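## Task

Using the load map (red 7 belongs in well C8 of tube carrier TC): first take any vial sitting in TC that the map does not list and put it into an empty well of vial rack R1. Next, unless red 7 already sits in C8 of TC, fetch it from R1 and place it there. Then carry TC off transfer nest N1 and set it on raised nest N2, lying flat within N2's locators, with TC's well A1 at the N2 corner labelled A1. Last, return forceps T1 to holder H1 with both tips sharing one slot and H1 upright and flat on its base. Every vial that gets moved must stand on the bottom of its well; every vial left untouched must still stand in its original well, and R1 must remain seated in its nest. Nothing may rely on the robot holding it at the end: release everything and move the arms away.

## Robot and tools

ROBOT AND FRAME. Two six-joint arms, left_arm and right_arm, each with a parallel two-finger gripper. All printed positions use one scene frame: origin on the table top midway between the arms, +x pointing out over the table, +z up, and left_arm on the +y side. The names left/right refer to arms, not to image sides. Arm bases: left_arm at (-0.046, +0.236, 0) m, right_arm at (-0.050, -0.255, 0) m, both almost unrotated. N1 sits between the arms; N2 is on the right_arm side. Vials are identified by cap colour plus the digit on the cap (a bar under the digit shows its upright direction). R1 and TC carry printed row letters, column numbers and a triangle marking A1. Vials are lifted by the cap using forceps T1, which live in holder H1.

GRIPPER GEOMETRY. Fingers extend along the gripper's +z axis and close along its y axis. The reported hand point lies between the finger pads, roughly 1 cm short of the fingertips.

execute_actions. Argument actions is a list holding zero or one item; optional pictures (true/false) requests camera images. An empty list sends nothing and returns the state with pictures. A motion item is {"rows": [...], "steps": n}: rows has 1 to 15 rows, steps 1 to 15 (default 15, each step 1/30 s; use at least 3). Row k is applied on step k; if rows run out the last one repeats. Every row is a single flat list of 14 numbers covering both arms, even if only one moves: left_arm waist, shoulder, elbow, wrist pitch, wrist yaw, wrist roll, grip, then the same seven for right_arm. The six joint values are absolute target angles in radians (not offsets), in the same form as the printed Joint positions. Ranges: waist -2.618 to 3.054, shoulder 0.000 to 3.142, elbow 0.000 to 3.142, wrist pitch -1.571 to 1.571, wrist yaw -1.571 to 1.571, wrist roll -2.094 to 2.094. A target more than 0.036 rad beyond an end, and farther out than the current angle, gets the whole call refused; true ends may differ from these by up to 0.036 rad, and overshooting targets are clipped, reported as "joint sent to its limit". The grip value is an absolute command from -1 (closed) to +1 (fully open). A wait item is {"steps": n} with no rows, n up to 300, measured from the previous result and including your reply time.

MOTION LIMITS. Each step, a joint's target is kept within a fixed lead of its measured angle (waist 0.202, shoulder 0.258, elbow 0.238, wrist pitch 0.573, wrist yaw and roll 0.522 rad), and targets that would shift the hand over 70 mm are scaled back, so big moves need several calls. Friction can leave a joint about 0.031 rad short, and tiny changes may not move it at all. Arms keep heading to the last row sent while you think, until they settle or a step is HELD. Each result is captured 3 steps before its action ends; those steps then finish before your next action.

GRIPPING. grip_measured uses the command scale. Pads touch at about -0.94; each millimetre of object width adds about 0.0208, with a fixed per-gripper error up to about 0.02. Commanding below the width reading squeezes harder (force capped near 50 to 62 N per pad, less on parts under 5 mm). Keep sending the same closing value to keep a grip. Fingers stop at contact while the motor reading keeps moving, so touch is hard to see in it.

RESULTS. The state line gives, per arm, end_effector_position (metres) and end_effector_quat_wxyz in the scene frame; accuracy drops at long reach. Joint positions lists six angles (rad) plus finger opening in metres (0.093 open to 0.000 closed, about pad distance when free, up to 12 mm below an object's width when gripping); Joint velocities gives their rates. "joint command not followed" means the clearance check altered or blocked joint targets; HELD marks steps where a row was not fully sent. MOTOR HOT appears from 75 °C; OVER-TEMPERATURE FAULT reports an arm stopped at 90 °C (10 s) or dropping at 100 °C. Holding loads heats motors, even while idle.

zoom_image. Arguments camera (cam_head_left, cam_head_right, cam_high, cam_low, cam_left_wrist, cam_right_wrist, all 504x504) and region [x0, y0, x1, y1] in pixels, origin top-left, at most 504 by 504. It magnifies the latest image; nothing moves. Calibration data (intrinsics, distortion, world-to-camera transforms) are provided and may be off by a few degrees and millimetres; wrist cameras follow their arm's joints.

read_manual. Optional section, only "licences"; returns licence text, no motion.

finished_scene. Argument scene: the number of the current scene. It closes that scene permanently, reports whether the goal was met, and starts the next task.

CAUTIONS. Never knock or place anything off the table. Keep the arms from striking or pushing each other. Avoid dropping vials or the carrier, slamming, hard collisions and forceful shoving. Brief external tugs on held parts or pushes on loose objects may happen. Prefer smooth, economical motions, do not hold loads longer than needed, and open the gripper and withdraw before ending a scene.

Each tool is called after "Emit:" as a command line: name --argument value for each argument, lists and objects as JSON in quotes; but a table of rows of numbers goes row by row, as --pt "numbers of a row", without its own name.

## Session

Emit:
execute_actions --actions '[]'

Scene clock: 0.00 s of 18600.00 s.
left_arm: end_effector_position=(+0.4963, +0.3271, +0.1167) grip_measured=+1.000 end_effector_quat_wxyz=(+0.732, -0.214, +0.619, +0.189) | right_arm: end_effector_position=(-0.0496, +0.1126, +0.1756) grip_measured=+1.000 end_effector_quat_wxyz=(-0.291, +0.844, -0.387, -0.230)
Joint positions: left_arm=[-0.022  2.358  1.06   1.47  -0.58   0.015  0.093] | right_arm=[ 1.442  1.325  1.018 -0.535 -0.236 -0.728  0.093]
Joint velocities: left_arm=[-0.002 -0.022 -0.017 -0.022  0.037 -0.051  0.   ] | right_arm=[ 0.007 -0.002  0.027  0.007 -0.037  0.007  0.   ]
Motor temperatures (°C, as the motors report them): left_arm=[25 27 27 25 25 24] | right_arm=[25 25 26 26 24 27]

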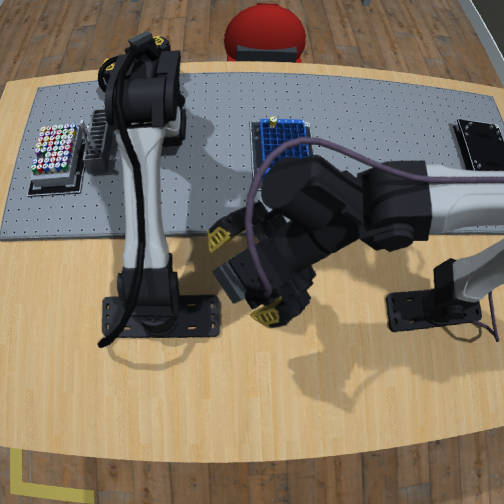

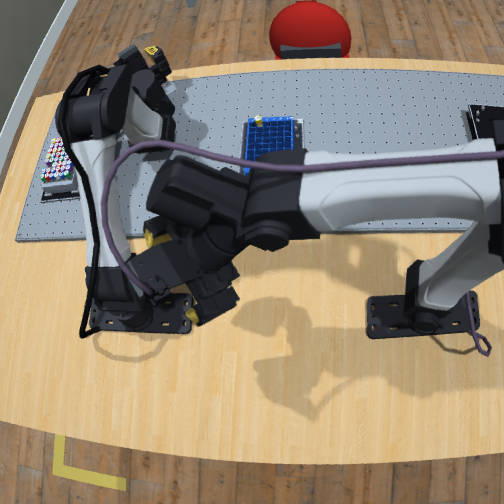

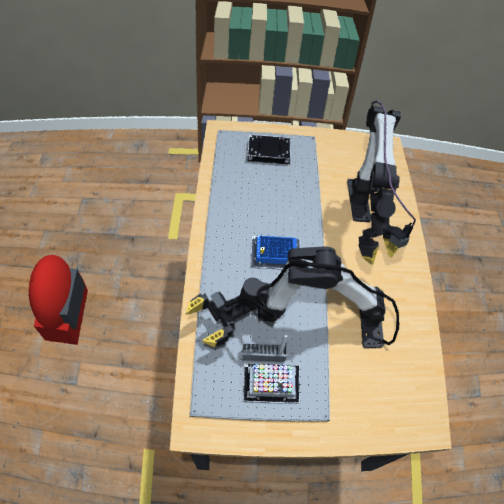

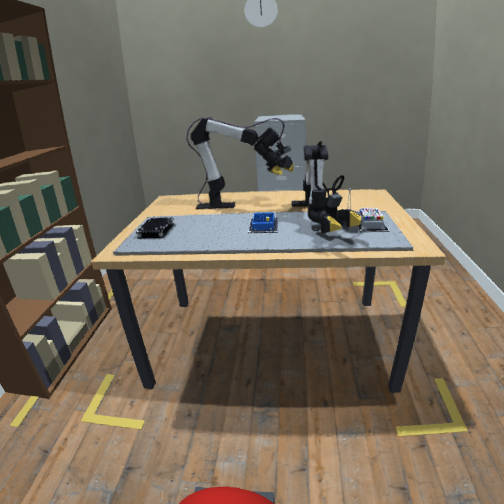

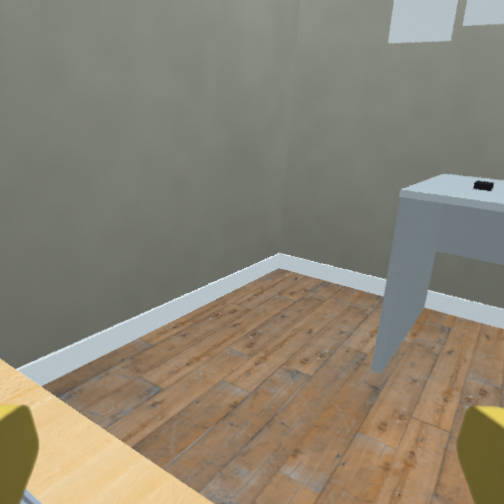

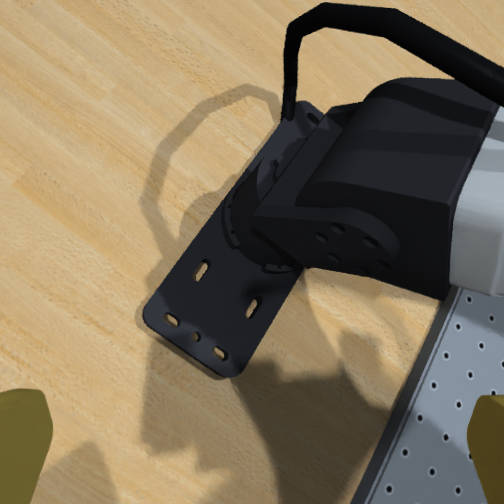

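Emit:
execute_actions --actions '[{"rows":[[-0.15,1.6,1.06,1.0,0,0,1, 0.6,0.9,0.9,-0.5,0,0,1]]}]'

Emit:
execute_actions --actions '[{"steps":40}]'

Emit:
execute_actions --actions '[{"rows":[[-0.15,0.4,0.4,0,0,0,1, 0,0.4,0.4,0,0,0,1]]}]'

Emit:
execute_actions --actions '[{"steps":60}]' --pictures true

Emit:
zoom_image --camera "cam_head_left" --region '[10,90,140,220]'

Emit:
zoom_image --camera "cam_head_left" --region '[220,100,340,220]'

Emit:
zoom_image --camera "cam_high" --region '[220,310,330,420]'

Emit:
zoom_image --camera "cam_low" --region '[310,160,410,260]'

Scene clock: 0.83 s of 18600.00 s.
left_arm: end_effector_position=(+0.4908, +0.1904, +0.3016) grip_measured=+1.000 end_effector_quat_wxyz=(+0.800, -0.011, +0.600, -0.007) | right_arm: end_effector_position=(+0.1740, -0.0347, +0.2809) grip_measured=+1.000 end_effector_quat_wxyz=(+0.497, -0.358, +0.768, +0.188)
Joint positions: left_arm=[-0.144  1.852  1.054  1.083 -0.128  0.011  0.093] | right_arm=[ 0.739  0.888  0.922 -0.486 -0.032 -0.09   0.093]
Joint velocities: left_arm=[-0.007 -1.482 -0.007 -0.33   0.491  0.007  0.   ] | right_arm=[-2.098  0.051 -0.002  0.066  0.198  0.593  0.   ]
Motor temperatures (°C, as the motors report them): left_arm=[25 27 27 25 25 24] | right_arm=[25 25 26 26 24 27]
Steps of this call (steps 1 to 13: nothing new was sent; steps 14 to 25: the first 12 steps of this action). Readings (joint positions):
14: left_arm=[-0.025 2.343 1.058 1.435 -0.548 0.013] | right_arm=[1.429 1.307 1.005 -0.524 -0.225 -0.678]
15: left_arm=[-0.032 2.316 1.054 1.369 -0.495 0.013] | right_arm=[1.393 1.265 0.976 -0.520 -0.200 -0.606]
17: left_arm=[-0.062 2.245 1.054 1.274 -0.394 0.013] | right_arm=[1.287 1.153 0.934 -0.523 -0.147 -0.462]
21: left_arm=[-0.124 2.059 1.054 1.144 -0.227 0.011] | right_arm=[1.033 0.941 0.922 -0.508 -0.073 -0.216]
25: the state above

Scene clock: 2.17 s of 18600.00 s.
left_arm: end_effector_position=(+0.4305, +0.1778, +0.4211) grip_measured=+1.000 end_effector_quat_wxyz=(+0.856, +0.029, +0.514, -0.048) | right_arm: end_effector_position=(+0.2055, -0.0718, +0.2788) grip_measured=+1.000 end_effector_quat_wxyz=(+0.504, -0.262, +0.807, +0.161)
Joint positions: left_arm=[-0.144  1.585  1.063  1.01  -0.009  0.006  0.093] | right_arm=[ 0.602  0.889  0.918 -0.486  0.001 -0.005  0.093]
Joint velocities: left_arm=[ 0.012 -0.007 -0.007  0.007  0.051 -0.051  0.   ] | right_arm=[-0.002 -0.007  0.007  0.037 -0.037 -0.037  0.   ]
Motor temperatures (°C, as the motors report them): left_arm=[25 27 27 25 25 24] | right_arm=[25 25 26 27 24 27]
Kept back: nothing.
Steps of this call (steps 1 to 3: the last 3 steps of your previous action; steps 4 to 30: the robot went on to your last target; steps 31 to 40: nothing new was sent). Readings (joint positions):
1: left_arm=[-0.144 1.800 1.054 1.074 -0.113 0.011] | right_arm=[0.675 0.889 0.920 -0.486 -0.022 -0.072]
2: left_arm=[-0.144 1.748 1.054 1.065 -0.098 0.010] | right_arm=[0.632 0.889 0.919 -0.486 -0.011 -0.057]
4: left_arm=[-0.144 1.653 1.054 1.053 -0.066 0.009] | right_arm=[0.603 0.889 0.918 -0.486 0.000 -0.037]
8: left_arm=[-0.144 1.580 1.063 1.057 -0.032 0.007] | right_arm=[0.602 0.889 0.918 -0.486 0.001 -0.018]
40: the state above
All arms were judged still, so your last target was given up. Only a new action makes them travel on or press farther. Fingers that are still opening or closing keep moving.

Scene clock: 2.57 s of 18600.00 s.
left_arm: end_effector_position=(+0.3144, +0.1923, +0.2339) grip_measured=+1.000 end_effector_quat_wxyz=(+0.642, +0.047, +0.765, -0.034) | right_arm: end_effector_position=(+0.2135, -0.2493, +0.2663) grip_measured=+1.000 end_effector_quat_wxyz=(+0.689, -0.008, +0.725, +0.006)
Joint positions: left_arm=[-0.144  1.011  0.526  0.31  -0.009  0.006  0.093] | right_arm=[ 0.006  0.4    0.41  -0.061  0.008 -0.003  0.093]
Joint velocities: left_arm=[-0.007 -1.766 -1.36  -1.692 -0.066  0.051  0.   ] | right_arm=[-0.007  0.007 -0.002  0.286 -0.007  0.007  0.   ]
Motor temperatures (°C, as the motors report them): left_arm=[25 27 27 25 25 24] | right_arm=[25 25 26 27 24 27]
Steps of this call (steps 1 to 12: the first 12 steps of this action). Readings (joint positions):
1: left_arm=[-0.144 1.562 1.044 0.967 -0.009 0.006] | right_arm=[0.576 0.861 0.878 -0.413 -0.014 -0.006]
2: left_arm=[-0.144 1.508 0.989 0.887 -0.009 0.006] | right_arm=[0.513 0.794 0.798 -0.314 -0.019 -0.006]
4: left_arm=[-0.144 1.399 0.881 0.747 -0.009 0.006] | right_arm=[0.364 0.619 0.639 -0.197 -0.010 -0.005]
8: left_arm=[-0.144 1.208 0.704 0.512 -0.009 0.006] | right_arm=[0.080 0.401 0.434 -0.092 0.001 -0.003]
12: the state above

Scene clock: 4.57 s of 18600.00 s.
left_arm: end_effector_position=(+0.2160, +0.2045, +0.2792) grip_measured=+1.000 end_effector_quat_wxyz=(+0.710, +0.042, +0.702, -0.039) | right_arm: end_effector_position=(+0.2139, -0.2491, +0.2779) grip_measured=+1.000 end_effector_quat_wxyz=(+0.706, -0.008, +0.708, +0.006)
Joint positions: left_arm=[-0.144  0.4    0.401  0.009 -0.009  0.006  0.093] | right_arm=[ 0.006  0.4    0.41  -0.013  0.007 -0.003  0.093]
Joint velocities: left_arm=[-0.032 -0.002  0.002  0.007  0.007 -0.022  0.   ] | right_arm=[-0.007  0.007  0.002 -0.007  0.007  0.007  0.   ]
Motor temperatures (°C, as the motors report them): left_arm=[25 27 28 26 25 24] | right_arm=[25 25 26 28 24 27]
Kept back: nothing.
Steps of this call (steps 1 to 3: the last 3 steps of your previous action; steps 4 to 30: the robot went on to your last target; steps 31 to 60: nothing new was sent). Readings (joint positions):
1: left_arm=[-0.144 0.940 0.480 0.248 -0.009 0.006] | right_arm=[0.006 0.400 0.410 -0.051 0.008 -0.003]
2: left_arm=[-0.144 0.857 0.439 0.185 -0.009 0.006] | right_arm=[0.006 0.400 0.410 -0.042 0.008 -0.003]
4: left_arm=[-0.144 0.690 0.395 0.087 -0.009 0.006] | right_arm=[0.006 0.400 0.410 -0.030 0.008 -0.003]
8: left_arm=[-0.144 0.423 0.397 0.044 -0.009 0.006] | right_arm=[0.006 0.400 0.410 -0.019 0.007 -0.003]
60: the state above
All arms were judged still, so your last target was given up. Only a new action makes them travel on or press farther. Fingers that are still opening or closing keep moving.
camera_calibration (this result's frames):
cam_left_wrist: T_world_to_cam=[[-0.11461, -0.993256, 0.01754, 0.223644], [-0.421238, 0.0326002, -0.906364, 0.373398], [0.89968, -0.111267, -0.422133, 0.030371], [0, 0, 0, 1]] pos_world=[0.155597, 0.213343, 0.347332]
cam_right_wrist: T_world_to_cam=[[0.0351299, -0.999331, 0.0101456, -0.257078], [-0.441265, -0.0246191, -0.897039, 0.37884], [0.896689, 0.027036, -0.441835, 0.0150705], [0, 0, 0, 1]] pos_world=[0.162687, -0.247987, 0.349101]

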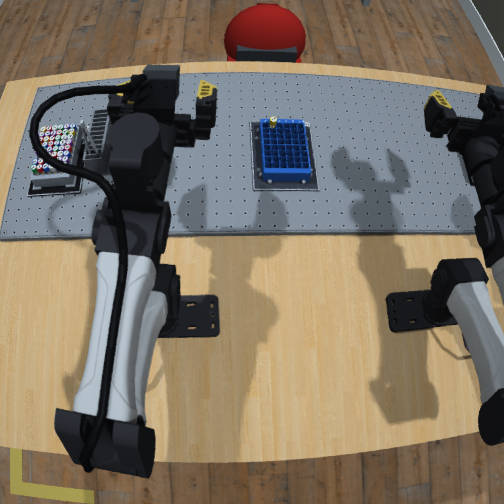

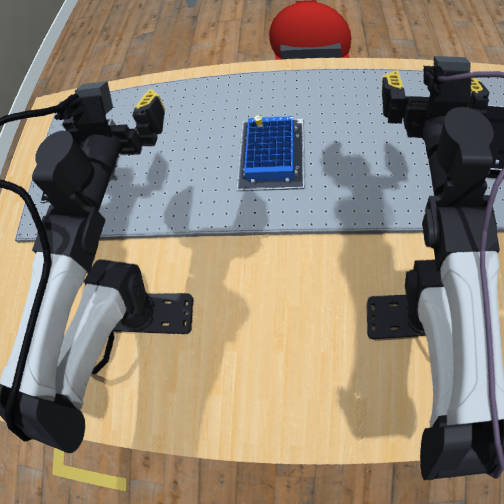

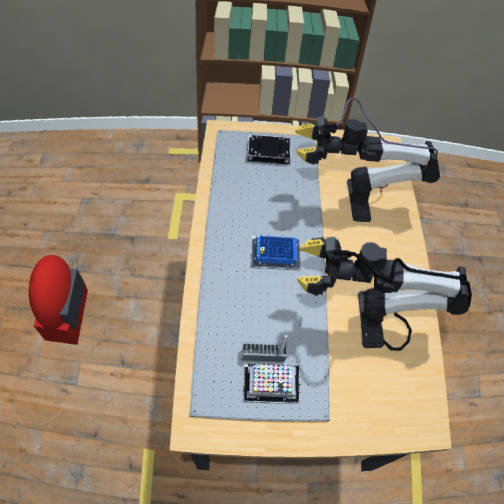

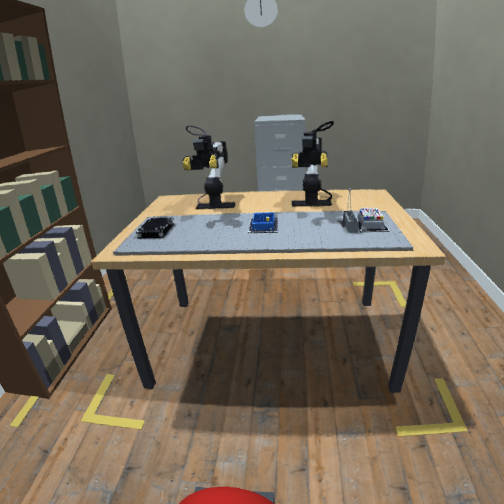

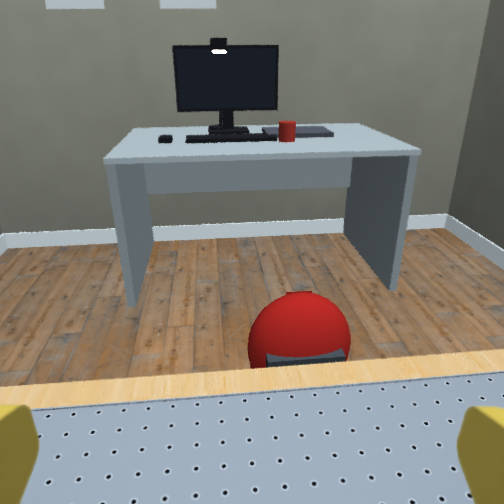

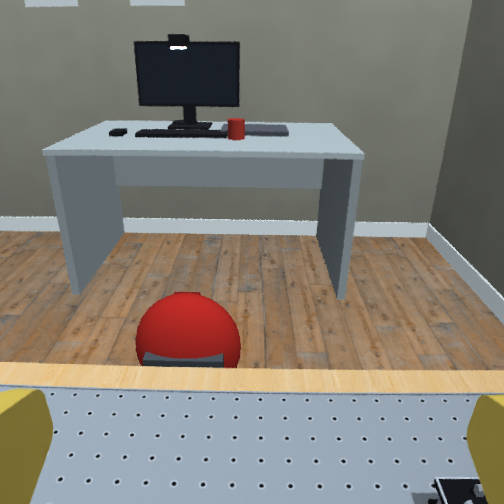

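Region (10, 90, 140, 220) of cam_head_left's 504x504 image, scaled by 3.877, with more detail than that image has.

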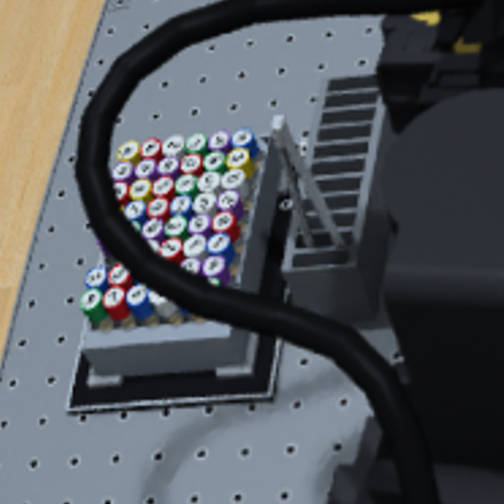

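Region (220, 100, 340, 220) of cam_head_left's 504x504 image, scaled by 4.200, with more detail than that image has.

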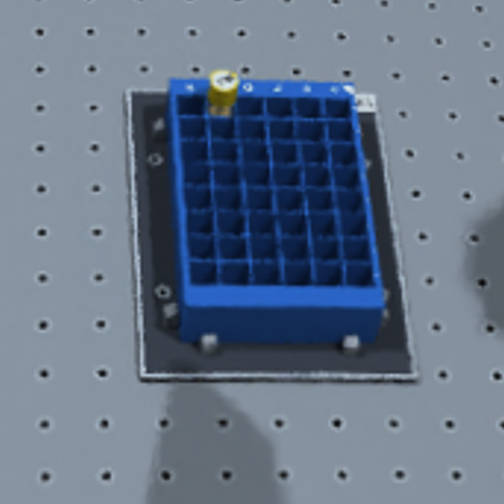

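Region (220, 310, 330, 420) of cam_high's 504x504 image, scaled by 4.582, with more detail than that image has.

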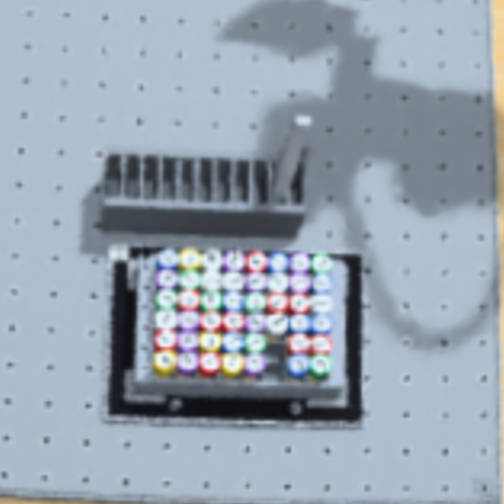

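Region (310, 160, 410, 260) of cam_low's 504x504 image, scaled by 5.040, with more detail than that image has.

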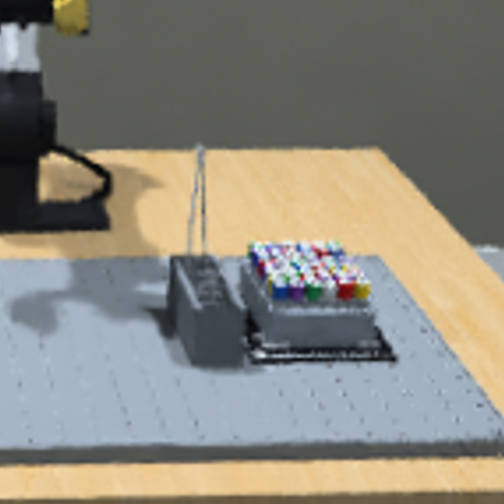

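Emit:
execute_actions --actions '[{"rows":[[0.393,1.85,2.0,-1.57,0,0.41,0, 0,0.4,0.4,0,0,0,1]]}]'

Emit:
execute_actions --actions '[{"steps":70}]' --pictures true

Scene clock: 5.33 s of 18600.00 s.
left_arm: end_effector_position=(+0.2268, +0.3539, +0.2023) grip_measured=+0.003 end_effector_quat_wxyz=(+0.160, -0.016, +0.985, +0.068) | right_arm: end_effector_position=(+0.2139, -0.2491, +0.2780) grip_measured=+1.000 end_effector_quat_wxyz=(+0.706, -0.008, +0.708, +0.006)
Joint positions: left_arm=[ 0.386  1.377  1.367 -1.212 -0.005  0.375  0.045] | right_arm=[ 0.006  0.4    0.41  -0.013  0.007 -0.003  0.093]
Joint velocities: left_arm=[ 0.007  2.508  2.449 -2.586 -0.037  0.168  0.   ] | right_arm=[-0.037 -0.002 -0.027 -0.022 -0.037  0.037  0.   ]
Motor temperatures (°C, as the motors report them): left_arm=[25 27 28 26 25 24] | right_arm=[25 25 26 28 24 27]
Steps of this call (steps 1 to 11: nothing new was sent; steps 12 to 23: the first 12 steps of this action). Readings (joint positions):
12: left_arm=[-0.117 0.427 0.441 -0.070 0.003 0.061] | right_arm=[0.006 0.400 0.410 -0.013 0.007 -0.003]
13: left_arm=[-0.050 0.504 0.521 -0.187 0.008 0.132] | right_arm=[0.006 0.400 0.410 -0.013 0.007 -0.003]
15: left_arm=[0.093 0.680 0.690 -0.395 0.008 0.231] | right_arm=[0.006 0.400 0.410 -0.013 0.007 -0.003]
19: left_arm=[0.345 1.029 1.029 -0.809 0.000 0.333] | right_arm=[0.006 0.400 0.410 -0.013 0.007 -0.003]
23: the state above

Scene clock: 7.67 s of 18600.00 s.
left_arm: end_effector_position=(+0.2888, +0.3805, +0.2158) grip_measured=+0.003 end_effector_quat_wxyz=(+0.063, -0.001, +0.998, +0.030) | right_arm: end_effector_position=(+0.2139, -0.2491, +0.2780) grip_measured=+1.000 end_effector_quat_wxyz=(+0.706, -0.008, +0.708, +0.006)
Joint positions: left_arm=[ 0.386  1.862  1.985 -1.555 -0.005  0.404  0.045] | right_arm=[ 0.006  0.4    0.41  -0.013  0.007 -0.003  0.093]
Joint velocities: left_arm=[ 0.017 -0.012  0.007 -0.007  0.007 -0.007 -0.   ] | right_arm=[-0.012  0.012  0.002 -0.007 -0.051 -0.037  0.   ]
Motor temperatures (°C, as the motors report them): left_arm=[25 28 28 26 25 24] | right_arm=[25 25 27 29 24 27]
Kept back: nothing.
Steps of this call (steps 1 to 3: the last 3 steps of your previous action; steps 4 to 45: the robot went on to your last target; steps 46 to 70: nothing new was sent). Readings (joint positions):
1: left_arm=[0.386 1.463 1.449 -1.287 -0.005 0.381] | right_arm=[0.006 0.400 0.410 -0.013 0.007 -0.003]
2: left_arm=[0.386 1.550 1.532 -1.347 -0.005 0.385] | right_arm=[0.006 0.400 0.410 -0.013 0.007 -0.003]
4: left_arm=[0.386 1.717 1.699 -1.426 -0.005 0.392] | right_arm=[0.006 0.400 0.410 -0.013 0.007 -0.003]
8: left_arm=[0.386 1.885 1.931 -1.469 -0.005 0.399] | right_arm=[0.006 0.400 0.410 -0.013 0.007 -0.003]
70: the state above
All arms were judged still, so your last target was given up. Only a new action makes them travel on or press farther. Fingers that are still opening or closing keep moving.
camera_calibration (this result's frames):
cam_left_wrist: T_world_to_cam=[[0.0286109, -0.998043, -0.0555973, 0.384142], [-0.948399, -0.0446749, 0.313917, 0.259137], [-0.315786, 0.043747, -0.947821, 0.363259], [0, 0, 0, 1]] pos_world=[0.349487, 0.379076, 0.284314]
cam_right_wrist: T_world_to_cam=[[0.035126, -0.999331, 0.0101483, -0.257079], [-0.440923, -0.0246094, -0.897208, 0.378899], [0.896857, 0.0270407, -0.441492, 0.0149811], [0, 0, 0, 1]] pos_world=[0.16266, -0.247988, 0.349174]

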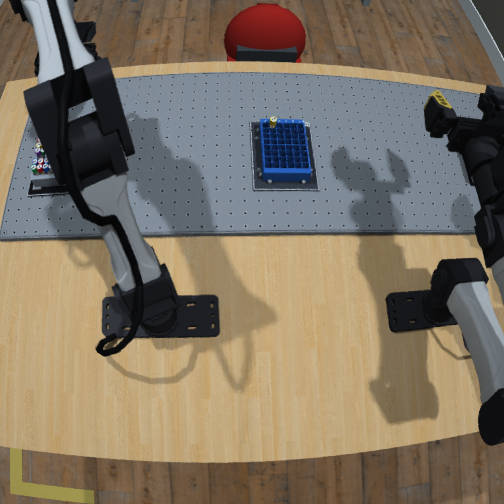

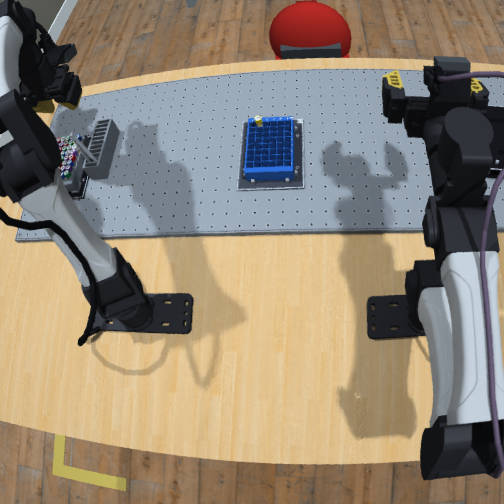

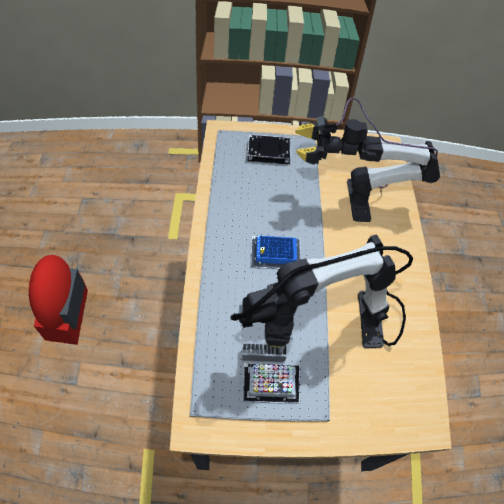

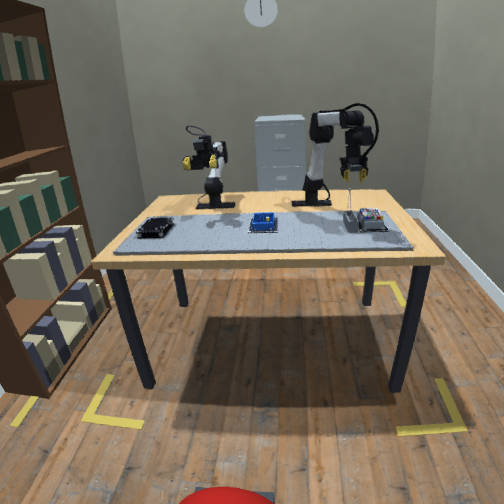

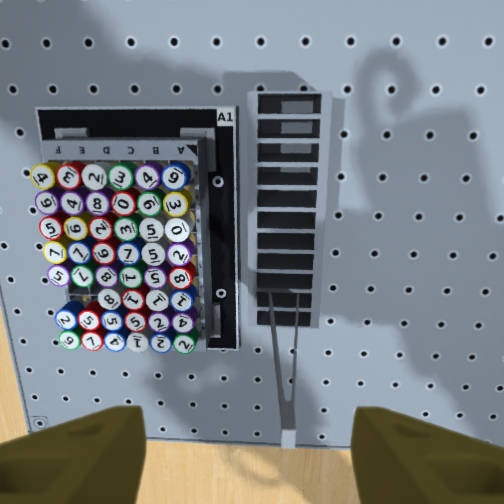

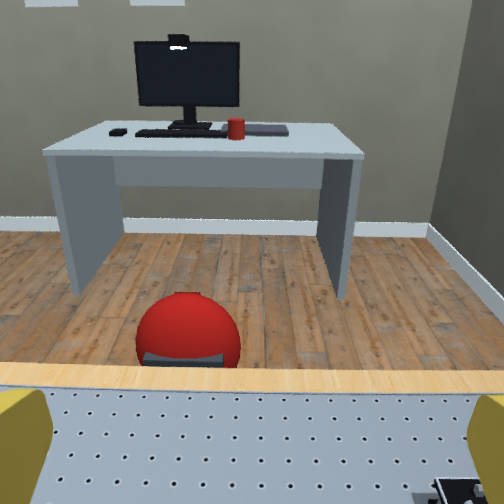

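Emit:
execute_actions --actions '[{"rows":[[0.42,1.77,1.78,-1.57,0,0.435,0, 0,0.4,0.4,0,0,0,1]]}]'

Emit:
execute_actions --actions '[{"steps":30}]' --pictures true

Scene clock: 8.37 s of 18600.00 s.
left_arm: end_effector_position=(+0.2476, +0.3715, +0.1869) grip_measured=+0.003 end_effector_quat_wxyz=(-0.002, -0.002, +1.000, +0.001) | right_arm: end_effector_position=(+0.2139, -0.2491, +0.2780) grip_measured=+1.000 end_effector_quat_wxyz=(+0.706, -0.008, +0.708, +0.006)
Joint positions: left_arm=[ 0.411  1.796  1.79  -1.567 -0.004  0.427  0.045] | right_arm=[ 0.006  0.4    0.41  -0.013  0.007 -0.003  0.093]
Joint velocities: left_arm=[-0.017  0.002 -0.012  0.051  0.022 -0.022 -0.001] | right_arm=[-0.002  0.007  0.012 -0.022  0.007  0.037  0.   ]
Motor temperatures (°C, as the motors report them): left_arm=[25 29 28 26 25 24] | right_arm=[25 25 27 29 24 27]
Steps of this call (steps 1 to 9: nothing new was sent; steps 10 to 21: the first 12 steps of this action). Readings (joint positions):
10: left_arm=[0.388 1.848 1.951 -1.537 -0.004 0.407] | right_arm=[0.006 0.400 0.410 -0.013 0.007 -0.003]
11: left_arm=[0.392 1.822 1.891 -1.529 -0.004 0.412] | right_arm=[0.006 0.400 0.410 -0.013 0.007 -0.003]
13: left_arm=[0.403 1.797 1.816 -1.557 -0.004 0.418] | right_arm=[0.006 0.400 0.410 -0.013 0.007 -0.003]
17: left_arm=[0.411 1.796 1.790 -1.567 -0.004 0.425] | right_arm=[0.006 0.400 0.410 -0.013 0.007 -0.003]
21: the state above

Scene clock: 9.37 s of 18600.00 s.
left_arm: end_effector_position=(+0.2476, +0.3715, +0.1869) grip_measured=+0.003 end_effector_quat_wxyz=(-0.002, -0.001, +1.000, +0.001) | right_arm: end_effector_position=(+0.2139, -0.2491, +0.2780) grip_measured=+1.000 end_effector_quat_wxyz=(+0.706, -0.008, +0.708, +0.006)
Joint positions: left_arm=[ 0.411  1.796  1.79  -1.567 -0.004  0.429  0.045] | right_arm=[ 0.006  0.4    0.41  -0.013  0.007 -0.003  0.093]
Joint velocities: left_arm=[ 0.017 -0.022 -0.012  0.007  0.007 -0.051 -0.002] | right_arm=[ 0.012  0.002 -0.007 -0.022 -0.051  0.066  0.   ]
Motor temperatures (°C, as the motors report them): left_arm=[25 29 28 26 25 24] | right_arm=[25 25 27 29 24 27]
Kept back: nothing.
Steps of this call (steps 1 to 3: the last 3 steps of your previous action; steps 4 to 15: the robot went on to your last target; steps 16 to 30: nothing new was sent). Readings (joint positions):
1: left_arm=[0.411 1.796 1.790 -1.567 -0.004 0.428] | right_arm=[0.006 0.400 0.410 -0.013 0.007 -0.003]
2: left_arm=[0.411 1.796 1.790 -1.567 -0.004 0.428] | right_arm=[0.006 0.400 0.410 -0.013 0.007 -0.003]
4: left_arm=[0.411 1.796 1.790 -1.567 -0.004 0.428] | right_arm=[0.006 0.400 0.410 -0.013 0.007 -0.003]
8: left_arm=[0.411 1.796 1.790 -1.567 -0.004 0.429] | right_arm=[0.006 0.400 0.410 -0.013 0.007 -0.003]
30: the state above
All arms were judged still, so your last target was given up. Only a new action makes them travel on or press farther. Fingers that are still opening or closing keep moving.
camera_calibration (this result's frames):
cam_left_wrist: T_world_to_cam=[[0.0251722, -0.999681, -0.00213476, 0.366152], [-0.899868, -0.0235889, 0.435523, 0.186183], [-0.435435, -0.00904205, -0.900175, 0.363529], [0, 0, 0, 1]] pos_world=[0.316617, 0.373714, 0.246934]
cam_right_wrist: T_world_to_cam=[[0.035126, -0.999331, 0.0101483, -0.257079], [-0.440923, -0.0246094, -0.897208, 0.378899], [0.896857, 0.0270407, -0.441492, 0.0149811], [0, 0, 0, 1]] pos_world=[0.16266, -0.247988, 0.349174]

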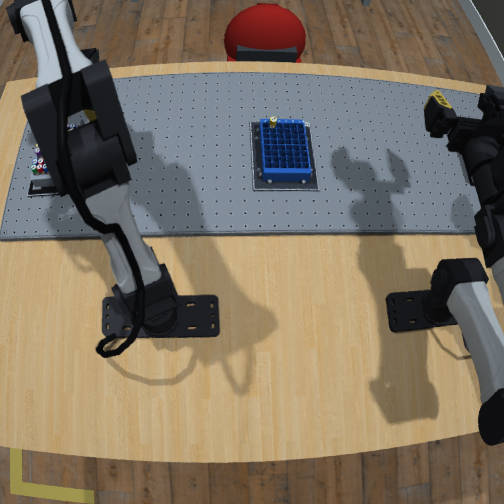

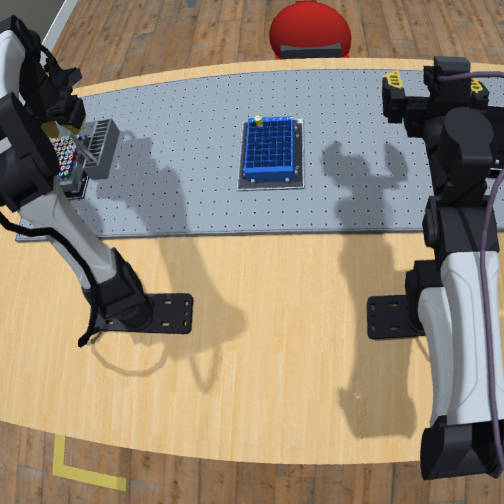

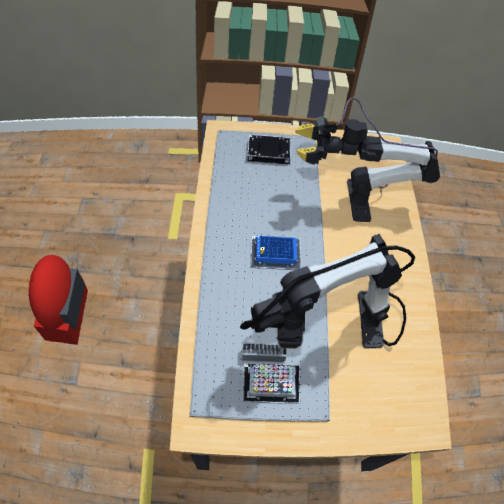

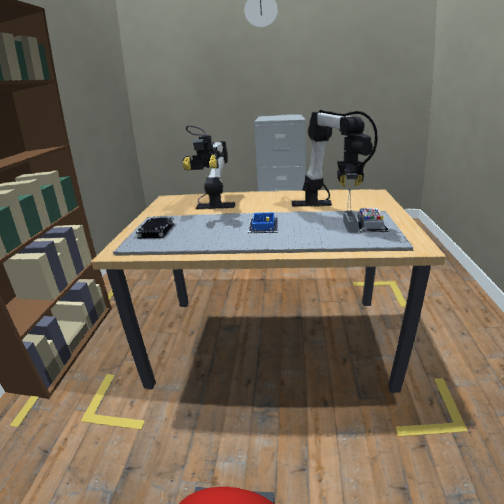

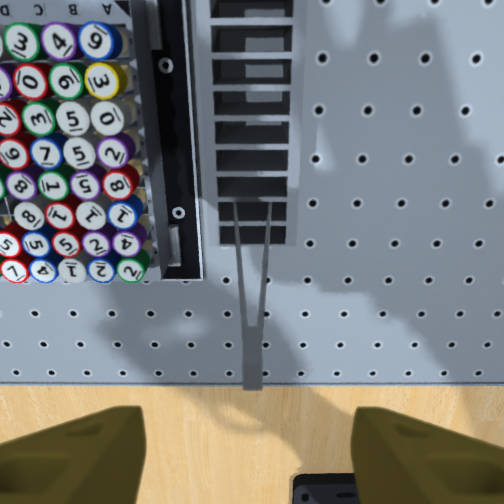

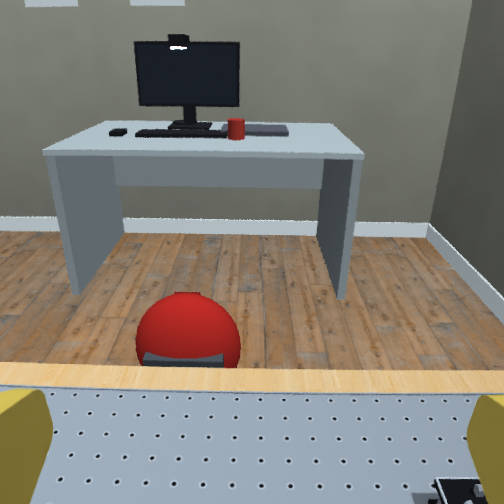

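Emit:
execute_actions --actions '[{"rows":[[0.415,1.765,1.74,-1.53,0,0.435,0, 0,0.4,0.4,0,0,0,1],[0.415,1.76,1.70,-1.49,0,0.435,0, 0,0.4,0.4,0,0,0,1],[0.415,1.755,1.66,-1.455,0,0.435,0, 0,0.4,0.4,0,0,0,1],[0.415,1.75,1.62,-1.42,0,0.435,0, 0,0.4,0.4,0,0,0,1],[0.415,1.745,1.58,-1.385,0,0.435,0, 0,0.4,0.4,0,0,0,1],[0.415,1.745,1.54,-1.345,0,0.435,0, 0,0.4,0.4,0,0,0,1],[0.415,1.745,1.50,-1.305,0,0.435,0, 0,0.4,0.4,0,0,0,1],[0.415,1.745,1.47,-1.275,0,0.435,0, 0,0.4,0.4,0,0,0,1],[0.415,1.745,1.44,-1.245,0,0.435,0, 0,0.4,0.4,0,0,0,1]]}]'

Emit:
execute_actions --actions '[{"steps":25}]' --pictures true

Emit:
zoom_image --camera "cam_high" --region '[220,290,330,400]'

Emit:
zoom_image --camera "cam_low" --region '[310,150,400,240]'

Scene clock: 10.03 s of 18600.00 s.
left_arm: end_effector_position=(+0.2294, +0.3630, +0.1128) grip_measured=+0.003 end_effector_quat_wxyz=(-0.035, -0.001, +0.999, -0.014) | right_arm: end_effector_position=(+0.2139, -0.2491, +0.2780) grip_measured=+1.000 end_effector_quat_wxyz=(+0.706, -0.008, +0.708, +0.006)
Joint positions: left_arm=[ 0.411  1.762  1.449 -1.333 -0.004  0.429  0.045] | right_arm=[ 0.006  0.4    0.41  -0.013  0.007 -0.003  0.093]
Joint velocities: left_arm=[-0.002  0.002 -0.144  0.3   -0.066 -0.022  0.   ] | right_arm=[ 0.002 -0.012 -0.002 -0.022 -0.051  0.022  0.   ]
Motor temperatures (°C, as the motors report them): left_arm=[25 29 28 26 25 24] | right_arm=[25 25 27 29 24 27]
Steps of this call (steps 1 to 8: nothing new was sent; steps 9 to 20: the first 12 steps of this action). Readings (joint positions):
9: left_arm=[0.411 1.795 1.785 -1.562 -0.004 0.429] | right_arm=[0.006 0.400 0.410 -0.013 0.007 -0.003]
10: left_arm=[0.411 1.789 1.768 -1.550 -0.004 0.429] | right_arm=[0.006 0.400 0.410 -0.013 0.007 -0.003]
12: left_arm=[0.411 1.773 1.706 -1.515 -0.004 0.429] | right_arm=[0.006 0.400 0.410 -0.013 0.007 -0.003]
16: left_arm=[0.411 1.762 1.548 -1.415 -0.004 0.429] | right_arm=[0.006 0.400 0.410 -0.013 0.007 -0.003]
20: the state above

Scene clock: 10.87 s of 18600.00 s.
left_arm: end_effector_position=(+0.2443, +0.3699, +0.1116) grip_measured=+0.003 end_effector_quat_wxyz=(-0.004, -0.001, +1.000, +0.000) | right_arm: end_effector_position=(+0.2139, -0.2491, +0.2780) grip_measured=+1.000 end_effector_quat_wxyz=(+0.706, -0.008, +0.708, +0.006)
Joint positions: left_arm=[ 0.411  1.762  1.447 -1.262 -0.004  0.429  0.045] | right_arm=[ 0.006  0.4    0.41  -0.013  0.007 -0.003  0.093]
Joint velocities: left_arm=[-0.012 -0.027 -0.012 -0.022  0.007  0.007 -0.001] | right_arm=[ 0.007 -0.012 -0.022  0.022  0.037 -0.007  0.   ]
Motor temperatures (°C, as the motors report them): left_arm=[25 29 28 26 25 24] | right_arm=[25 25 27 30 24 27]
Kept back: nothing.
Steps of this call (steps 1 to 3: the last 3 steps of your previous action; steps 4 to 25: the robot went on to your last target). Readings (joint positions):
1: left_arm=[0.411 1.762 1.447 -1.322 -0.004 0.429] | right_arm=[0.006 0.400 0.410 -0.013 0.007 -0.003]
2: left_arm=[0.411 1.762 1.447 -1.310 -0.004 0.429] | right_arm=[0.006 0.400 0.410 -0.013 0.007 -0.003]
4: left_arm=[0.411 1.762 1.447 -1.291 -0.004 0.429] | right_arm=[0.006 0.400 0.410 -0.013 0.007 -0.003]
8: left_arm=[0.411 1.762 1.447 -1.272 -0.004 0.429] | right_arm=[0.006 0.400 0.410 -0.013 0.007 -0.003]
25: the state above
camera_calibration (this result's frames):
cam_left_wrist: T_world_to_cam=[[0.0247863, -0.999692, -0.000776138, 0.364507], [-0.898514, -0.022618, 0.438362, 0.214973], [-0.438244, -0.010168, -0.898798, 0.295252], [0, 0, 0, 1]] pos_world=[0.313514, 0.37226, 0.171419]
cam_right_wrist: T_world_to_cam=[[0.035126, -0.999331, 0.0101483, -0.257079], [-0.440923, -0.0246094, -0.897208, 0.378899], [0.896857, 0.0270407, -0.441492, 0.0149811], [0, 0, 0, 1]] pos_world=[0.16266, -0.247988, 0.349174]

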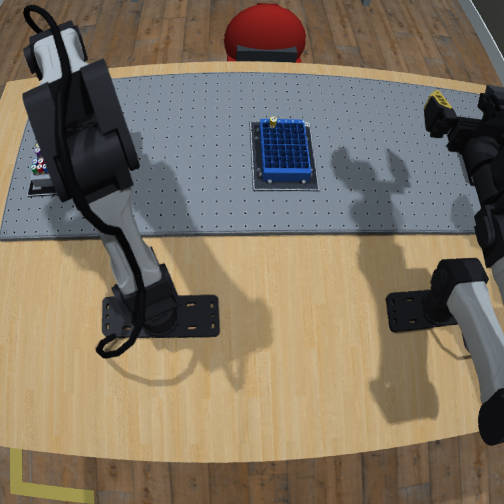

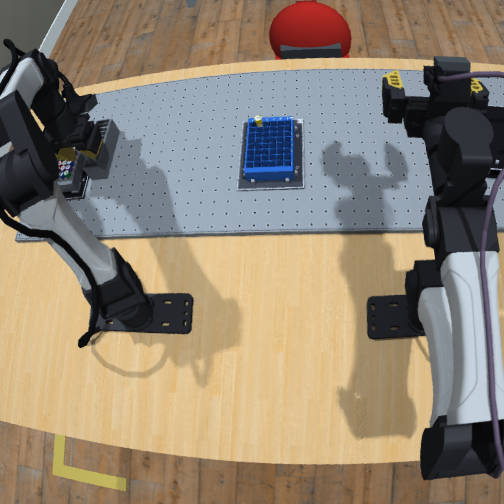

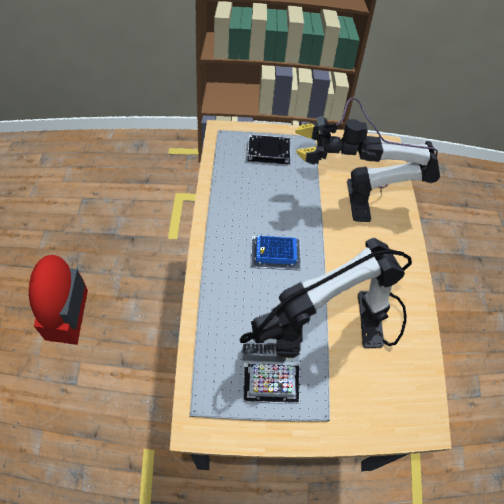

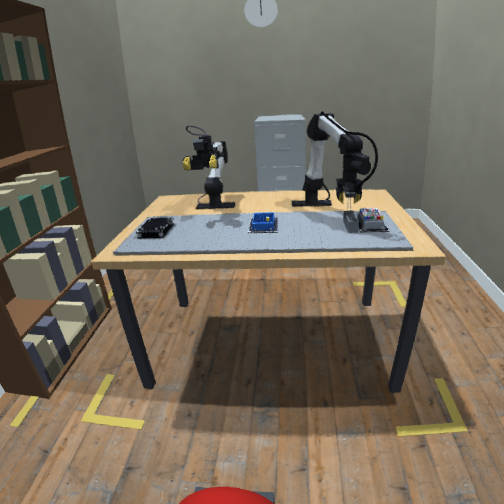

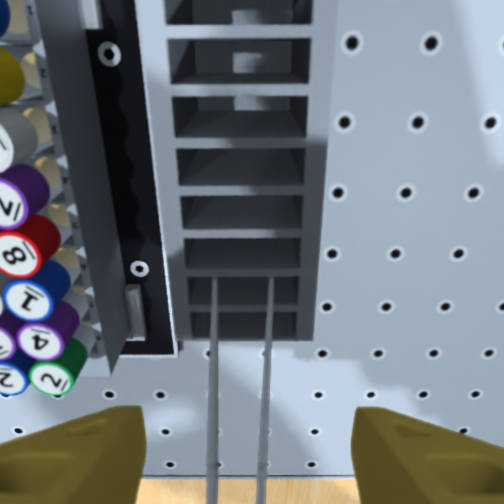

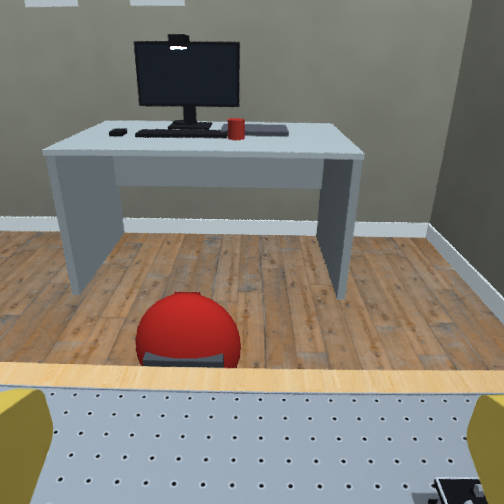

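Region (220, 290, 330, 400) of cam_high's 504x504 image, scaled by 4.582, with more detail than that image has.

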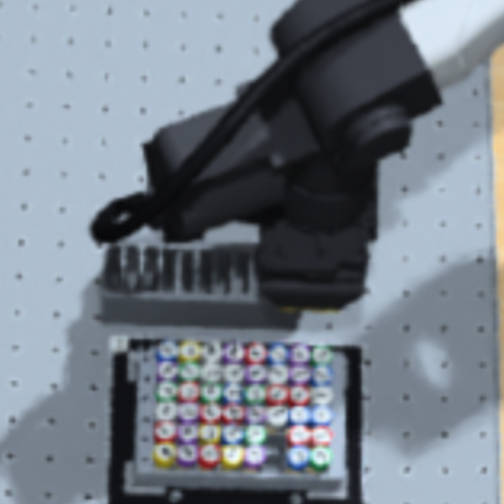

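Region (310, 150, 400, 240) of cam_low's 504x504 image, scaled by 5.600, with more detail than that image has.

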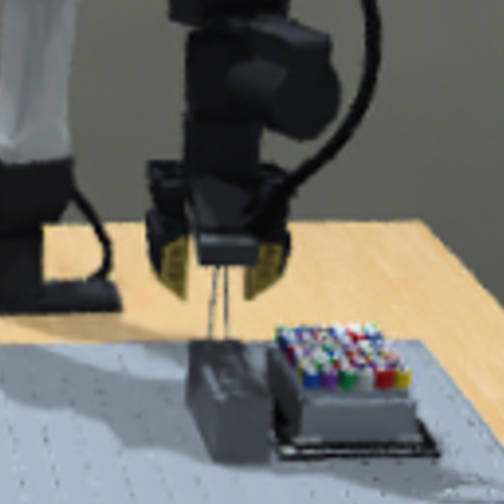

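Emit:
execute_actions --actions '[{"rows":[[0.415,1.745,1.44,-1.225,0,0.435,0, 0,0.4,0.4,0,0,0,1]]}]'

Emit:
execute_actions --actions '[{"rows":[[0.415,1.745,1.44,-1.225,0,0.435,-0.6, 0,0.4,0.4,0,0,0,1]]}]'

Emit:
execute_actions --actions '[{"rows":[[0.415,1.745,1.44,-1.225,0,0.435,-0.75, 0,0.4,0.4,0,0,0,1]]}]' --pictures true

Scene clock: 11.40 s of 18600.00 s.
left_arm: end_effector_position=(+0.2485, +0.3719, +0.1116) grip_measured=+0.003 end_effector_quat_wxyz=(+0.005, -0.001, +1.000, +0.004) | right_arm: end_effector_position=(+0.2139, -0.2491, +0.2780) grip_measured=+1.000 end_effector_quat_wxyz=(+0.706, -0.008, +0.708, +0.006)
Joint positions: left_arm=[ 0.411  1.762  1.447 -1.243 -0.004  0.429  0.045] | right_arm=[ 0.006  0.4    0.41  -0.013  0.007 -0.003  0.093]
Joint velocities: left_arm=[ 0.017 -0.012  0.007  0.022 -0.081 -0.037  0.   ] | right_arm=[-0.007 -0.002 -0.012 -0.007 -0.066  0.037  0.   ]
Motor temperatures (°C, as the motors report them): left_arm=[25 29 28 26 25 24] | right_arm=[25 25 27 30 24 27]
Steps of this call (steps 1 to 4: the robot went on to your last target; steps 5 to 16: the first 12 steps of this action). Readings (joint positions):
5: left_arm=[0.411 1.762 1.447 -1.260 -0.004 0.429] | right_arm=[0.006 0.400 0.410 -0.013 0.007 -0.003]
6: left_arm=[0.411 1.762 1.447 -1.257 -0.004 0.429] | right_arm=[0.006 0.400 0.410 -0.013 0.007 -0.003]
8: left_arm=[0.411 1.762 1.447 -1.251 -0.004 0.429] | right_arm=[0.006 0.400 0.410 -0.013 0.007 -0.003]
12: left_arm=[0.411 1.762 1.447 -1.246 -0.004 0.429] | right_arm=[0.006 0.400 0.410 -0.013 0.007 -0.003]
16: the state above

Scene clock: 11.90 s of 18600.00 s.
left_arm: end_effector_position=(+0.2487, +0.3720, +0.1116) grip_measured=-0.597 end_effector_quat_wxyz=(+0.006, -0.001, +1.000, +0.005) | right_arm: end_effector_position=(+0.2139, -0.2491, +0.2780) grip_measured=+1.000 end_effector_quat_wxyz=(+0.706, -0.008, +0.708, +0.006)
Joint positions: left_arm=[ 0.411  1.762  1.447 -1.243 -0.004  0.429  0.017] | right_arm=[ 0.006  0.4    0.41  -0.013  0.007 -0.003  0.093]
Joint velocities: left_arm=[-0.002 -0.002  0.002  0.081 -0.037 -0.11  -0.   ] | right_arm=[ 0.002 -0.007 -0.012 -0.022 -0.007 -0.066  0.   ]
Motor temperatures (°C, as the motors report them): left_arm=[25 30 28 26 25 24] | right_arm=[25 25 27 30 24 27]
Steps of this call (steps 1 to 3: the last 3 steps of your previous action; steps 4 to 15: the first 12 steps of this action). Readings (joint positions):
4: left_arm=[0.411 1.762 1.447 -1.243 -0.004 0.429] | right_arm=[0.006 0.400 0.410 -0.013 0.007 -0.003]
5: left_arm=[0.411 1.762 1.447 -1.243 -0.004 0.429] | right_arm=[0.006 0.400 0.410 -0.013 0.007 -0.003]
7: left_arm=[0.411 1.762 1.447 -1.243 -0.004 0.429] | right_arm=[0.006 0.400 0.410 -0.013 0.007 -0.003]
11: left_arm=[0.411 1.762 1.447 -1.243 -0.004 0.429] | right_arm=[0.006 0.400 0.410 -0.013 0.007 -0.003]
15: the state above

Scene clock: 12.40 s of 18600.00 s.
left_arm: end_effector_position=(+0.2487, +0.3720, +0.1116) grip_measured=-0.747 end_effector_quat_wxyz=(+0.006, -0.001, +1.000, +0.005) | right_arm: end_effector_position=(+0.2139, -0.2491, +0.2780) grip_measured=+1.000 end_effector_quat_wxyz=(+0.706, -0.008, +0.708, +0.006)
Joint positions: left_arm=[ 0.411  1.762  1.447 -1.243 -0.004  0.429  0.009] | right_arm=[ 0.006  0.4    0.41  -0.013  0.007 -0.003  0.093]
Joint velocities: left_arm=[ 0.012  0.007 -0.007 -0.081  0.007  0.022 -0.001] | right_arm=[-0.017 -0.017 -0.007  0.037 -0.051  0.066  0.   ]
Motor temperatures (°C, as the motors report them): left_arm=[25 30 29 26 25 24] | right_arm=[25 25 27 30 24 27]
Steps of this call (steps 1 to 3: the last 3 steps of your previous action; steps 4 to 15: the first 12 steps of this action). Readings (joint positions):
4: left_arm=[0.411 1.762 1.447 -1.243 -0.004 0.429] | right_arm=[0.006 0.400 0.410 -0.013 0.007 -0.003]
5: left_arm=[0.411 1.762 1.447 -1.243 -0.004 0.429] | right_arm=[0.006 0.400 0.410 -0.013 0.007 -0.003]
7: left_arm=[0.411 1.762 1.447 -1.243 -0.004 0.429] | right_arm=[0.006 0.400 0.410 -0.013 0.007 -0.003]
11: left_arm=[0.411 1.762 1.447 -1.243 -0.004 0.429] | right_arm=[0.006 0.400 0.410 -0.013 0.007 -0.003]
15: the state above
camera_calibration (this result's frames):
cam_left_wrist: T_world_to_cam=[[0.0248709, -0.999654, -0.00861685, 0.367248], [-0.906266, -0.0261841, 0.421897, 0.224027], [-0.421976, -0.00268379, -0.906603, 0.291245], [0, 0, 0, 1]] pos_world=[0.316793, 0.373768, 0.172691]
cam_right_wrist: T_world_to_cam=[[0.035126, -0.999331, 0.0101483, -0.257079], [-0.440923, -0.0246094, -0.897208, 0.378899], [0.896857, 0.0270407, -0.441492, 0.0149811], [0, 0, 0, 1]] pos_world=[0.16266, -0.247988, 0.349174]

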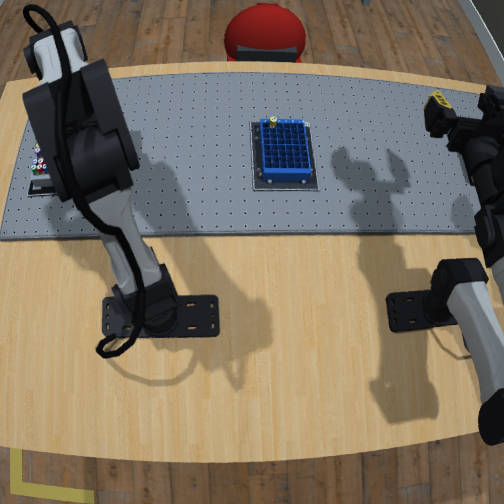

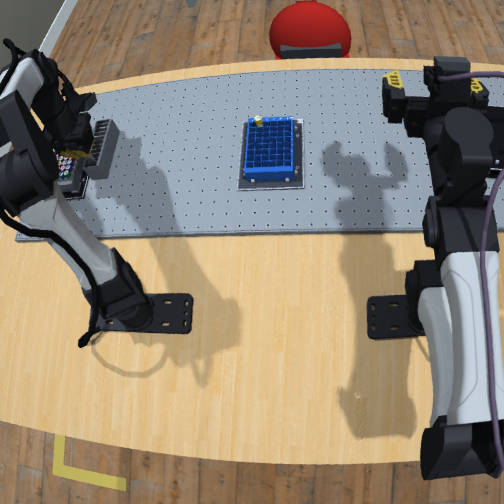

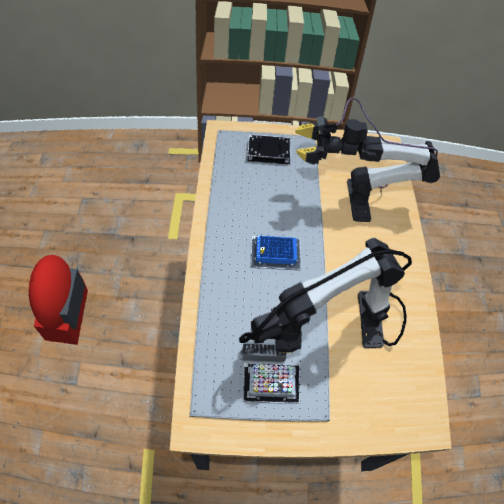

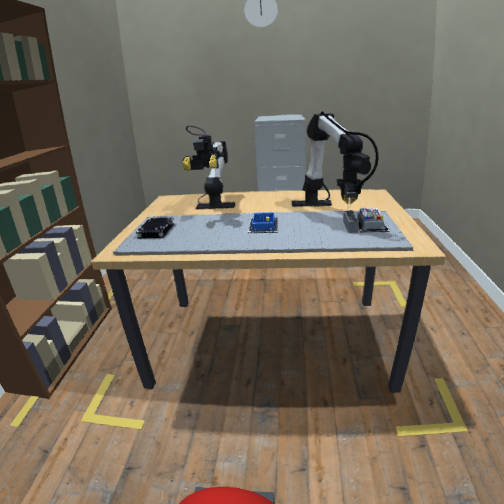

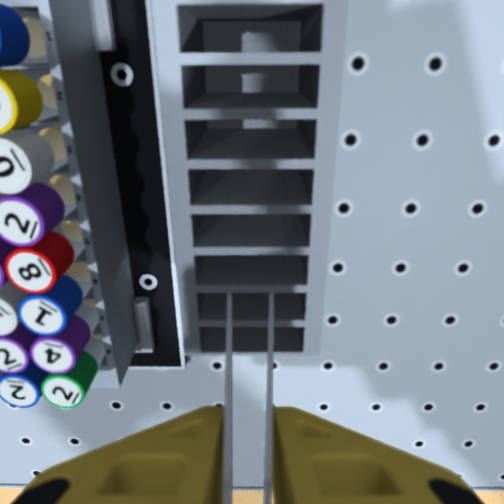

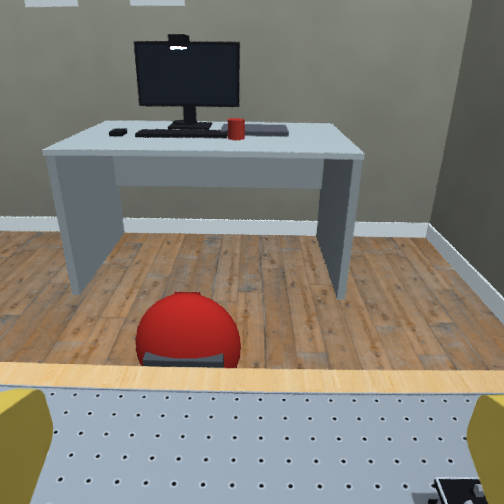

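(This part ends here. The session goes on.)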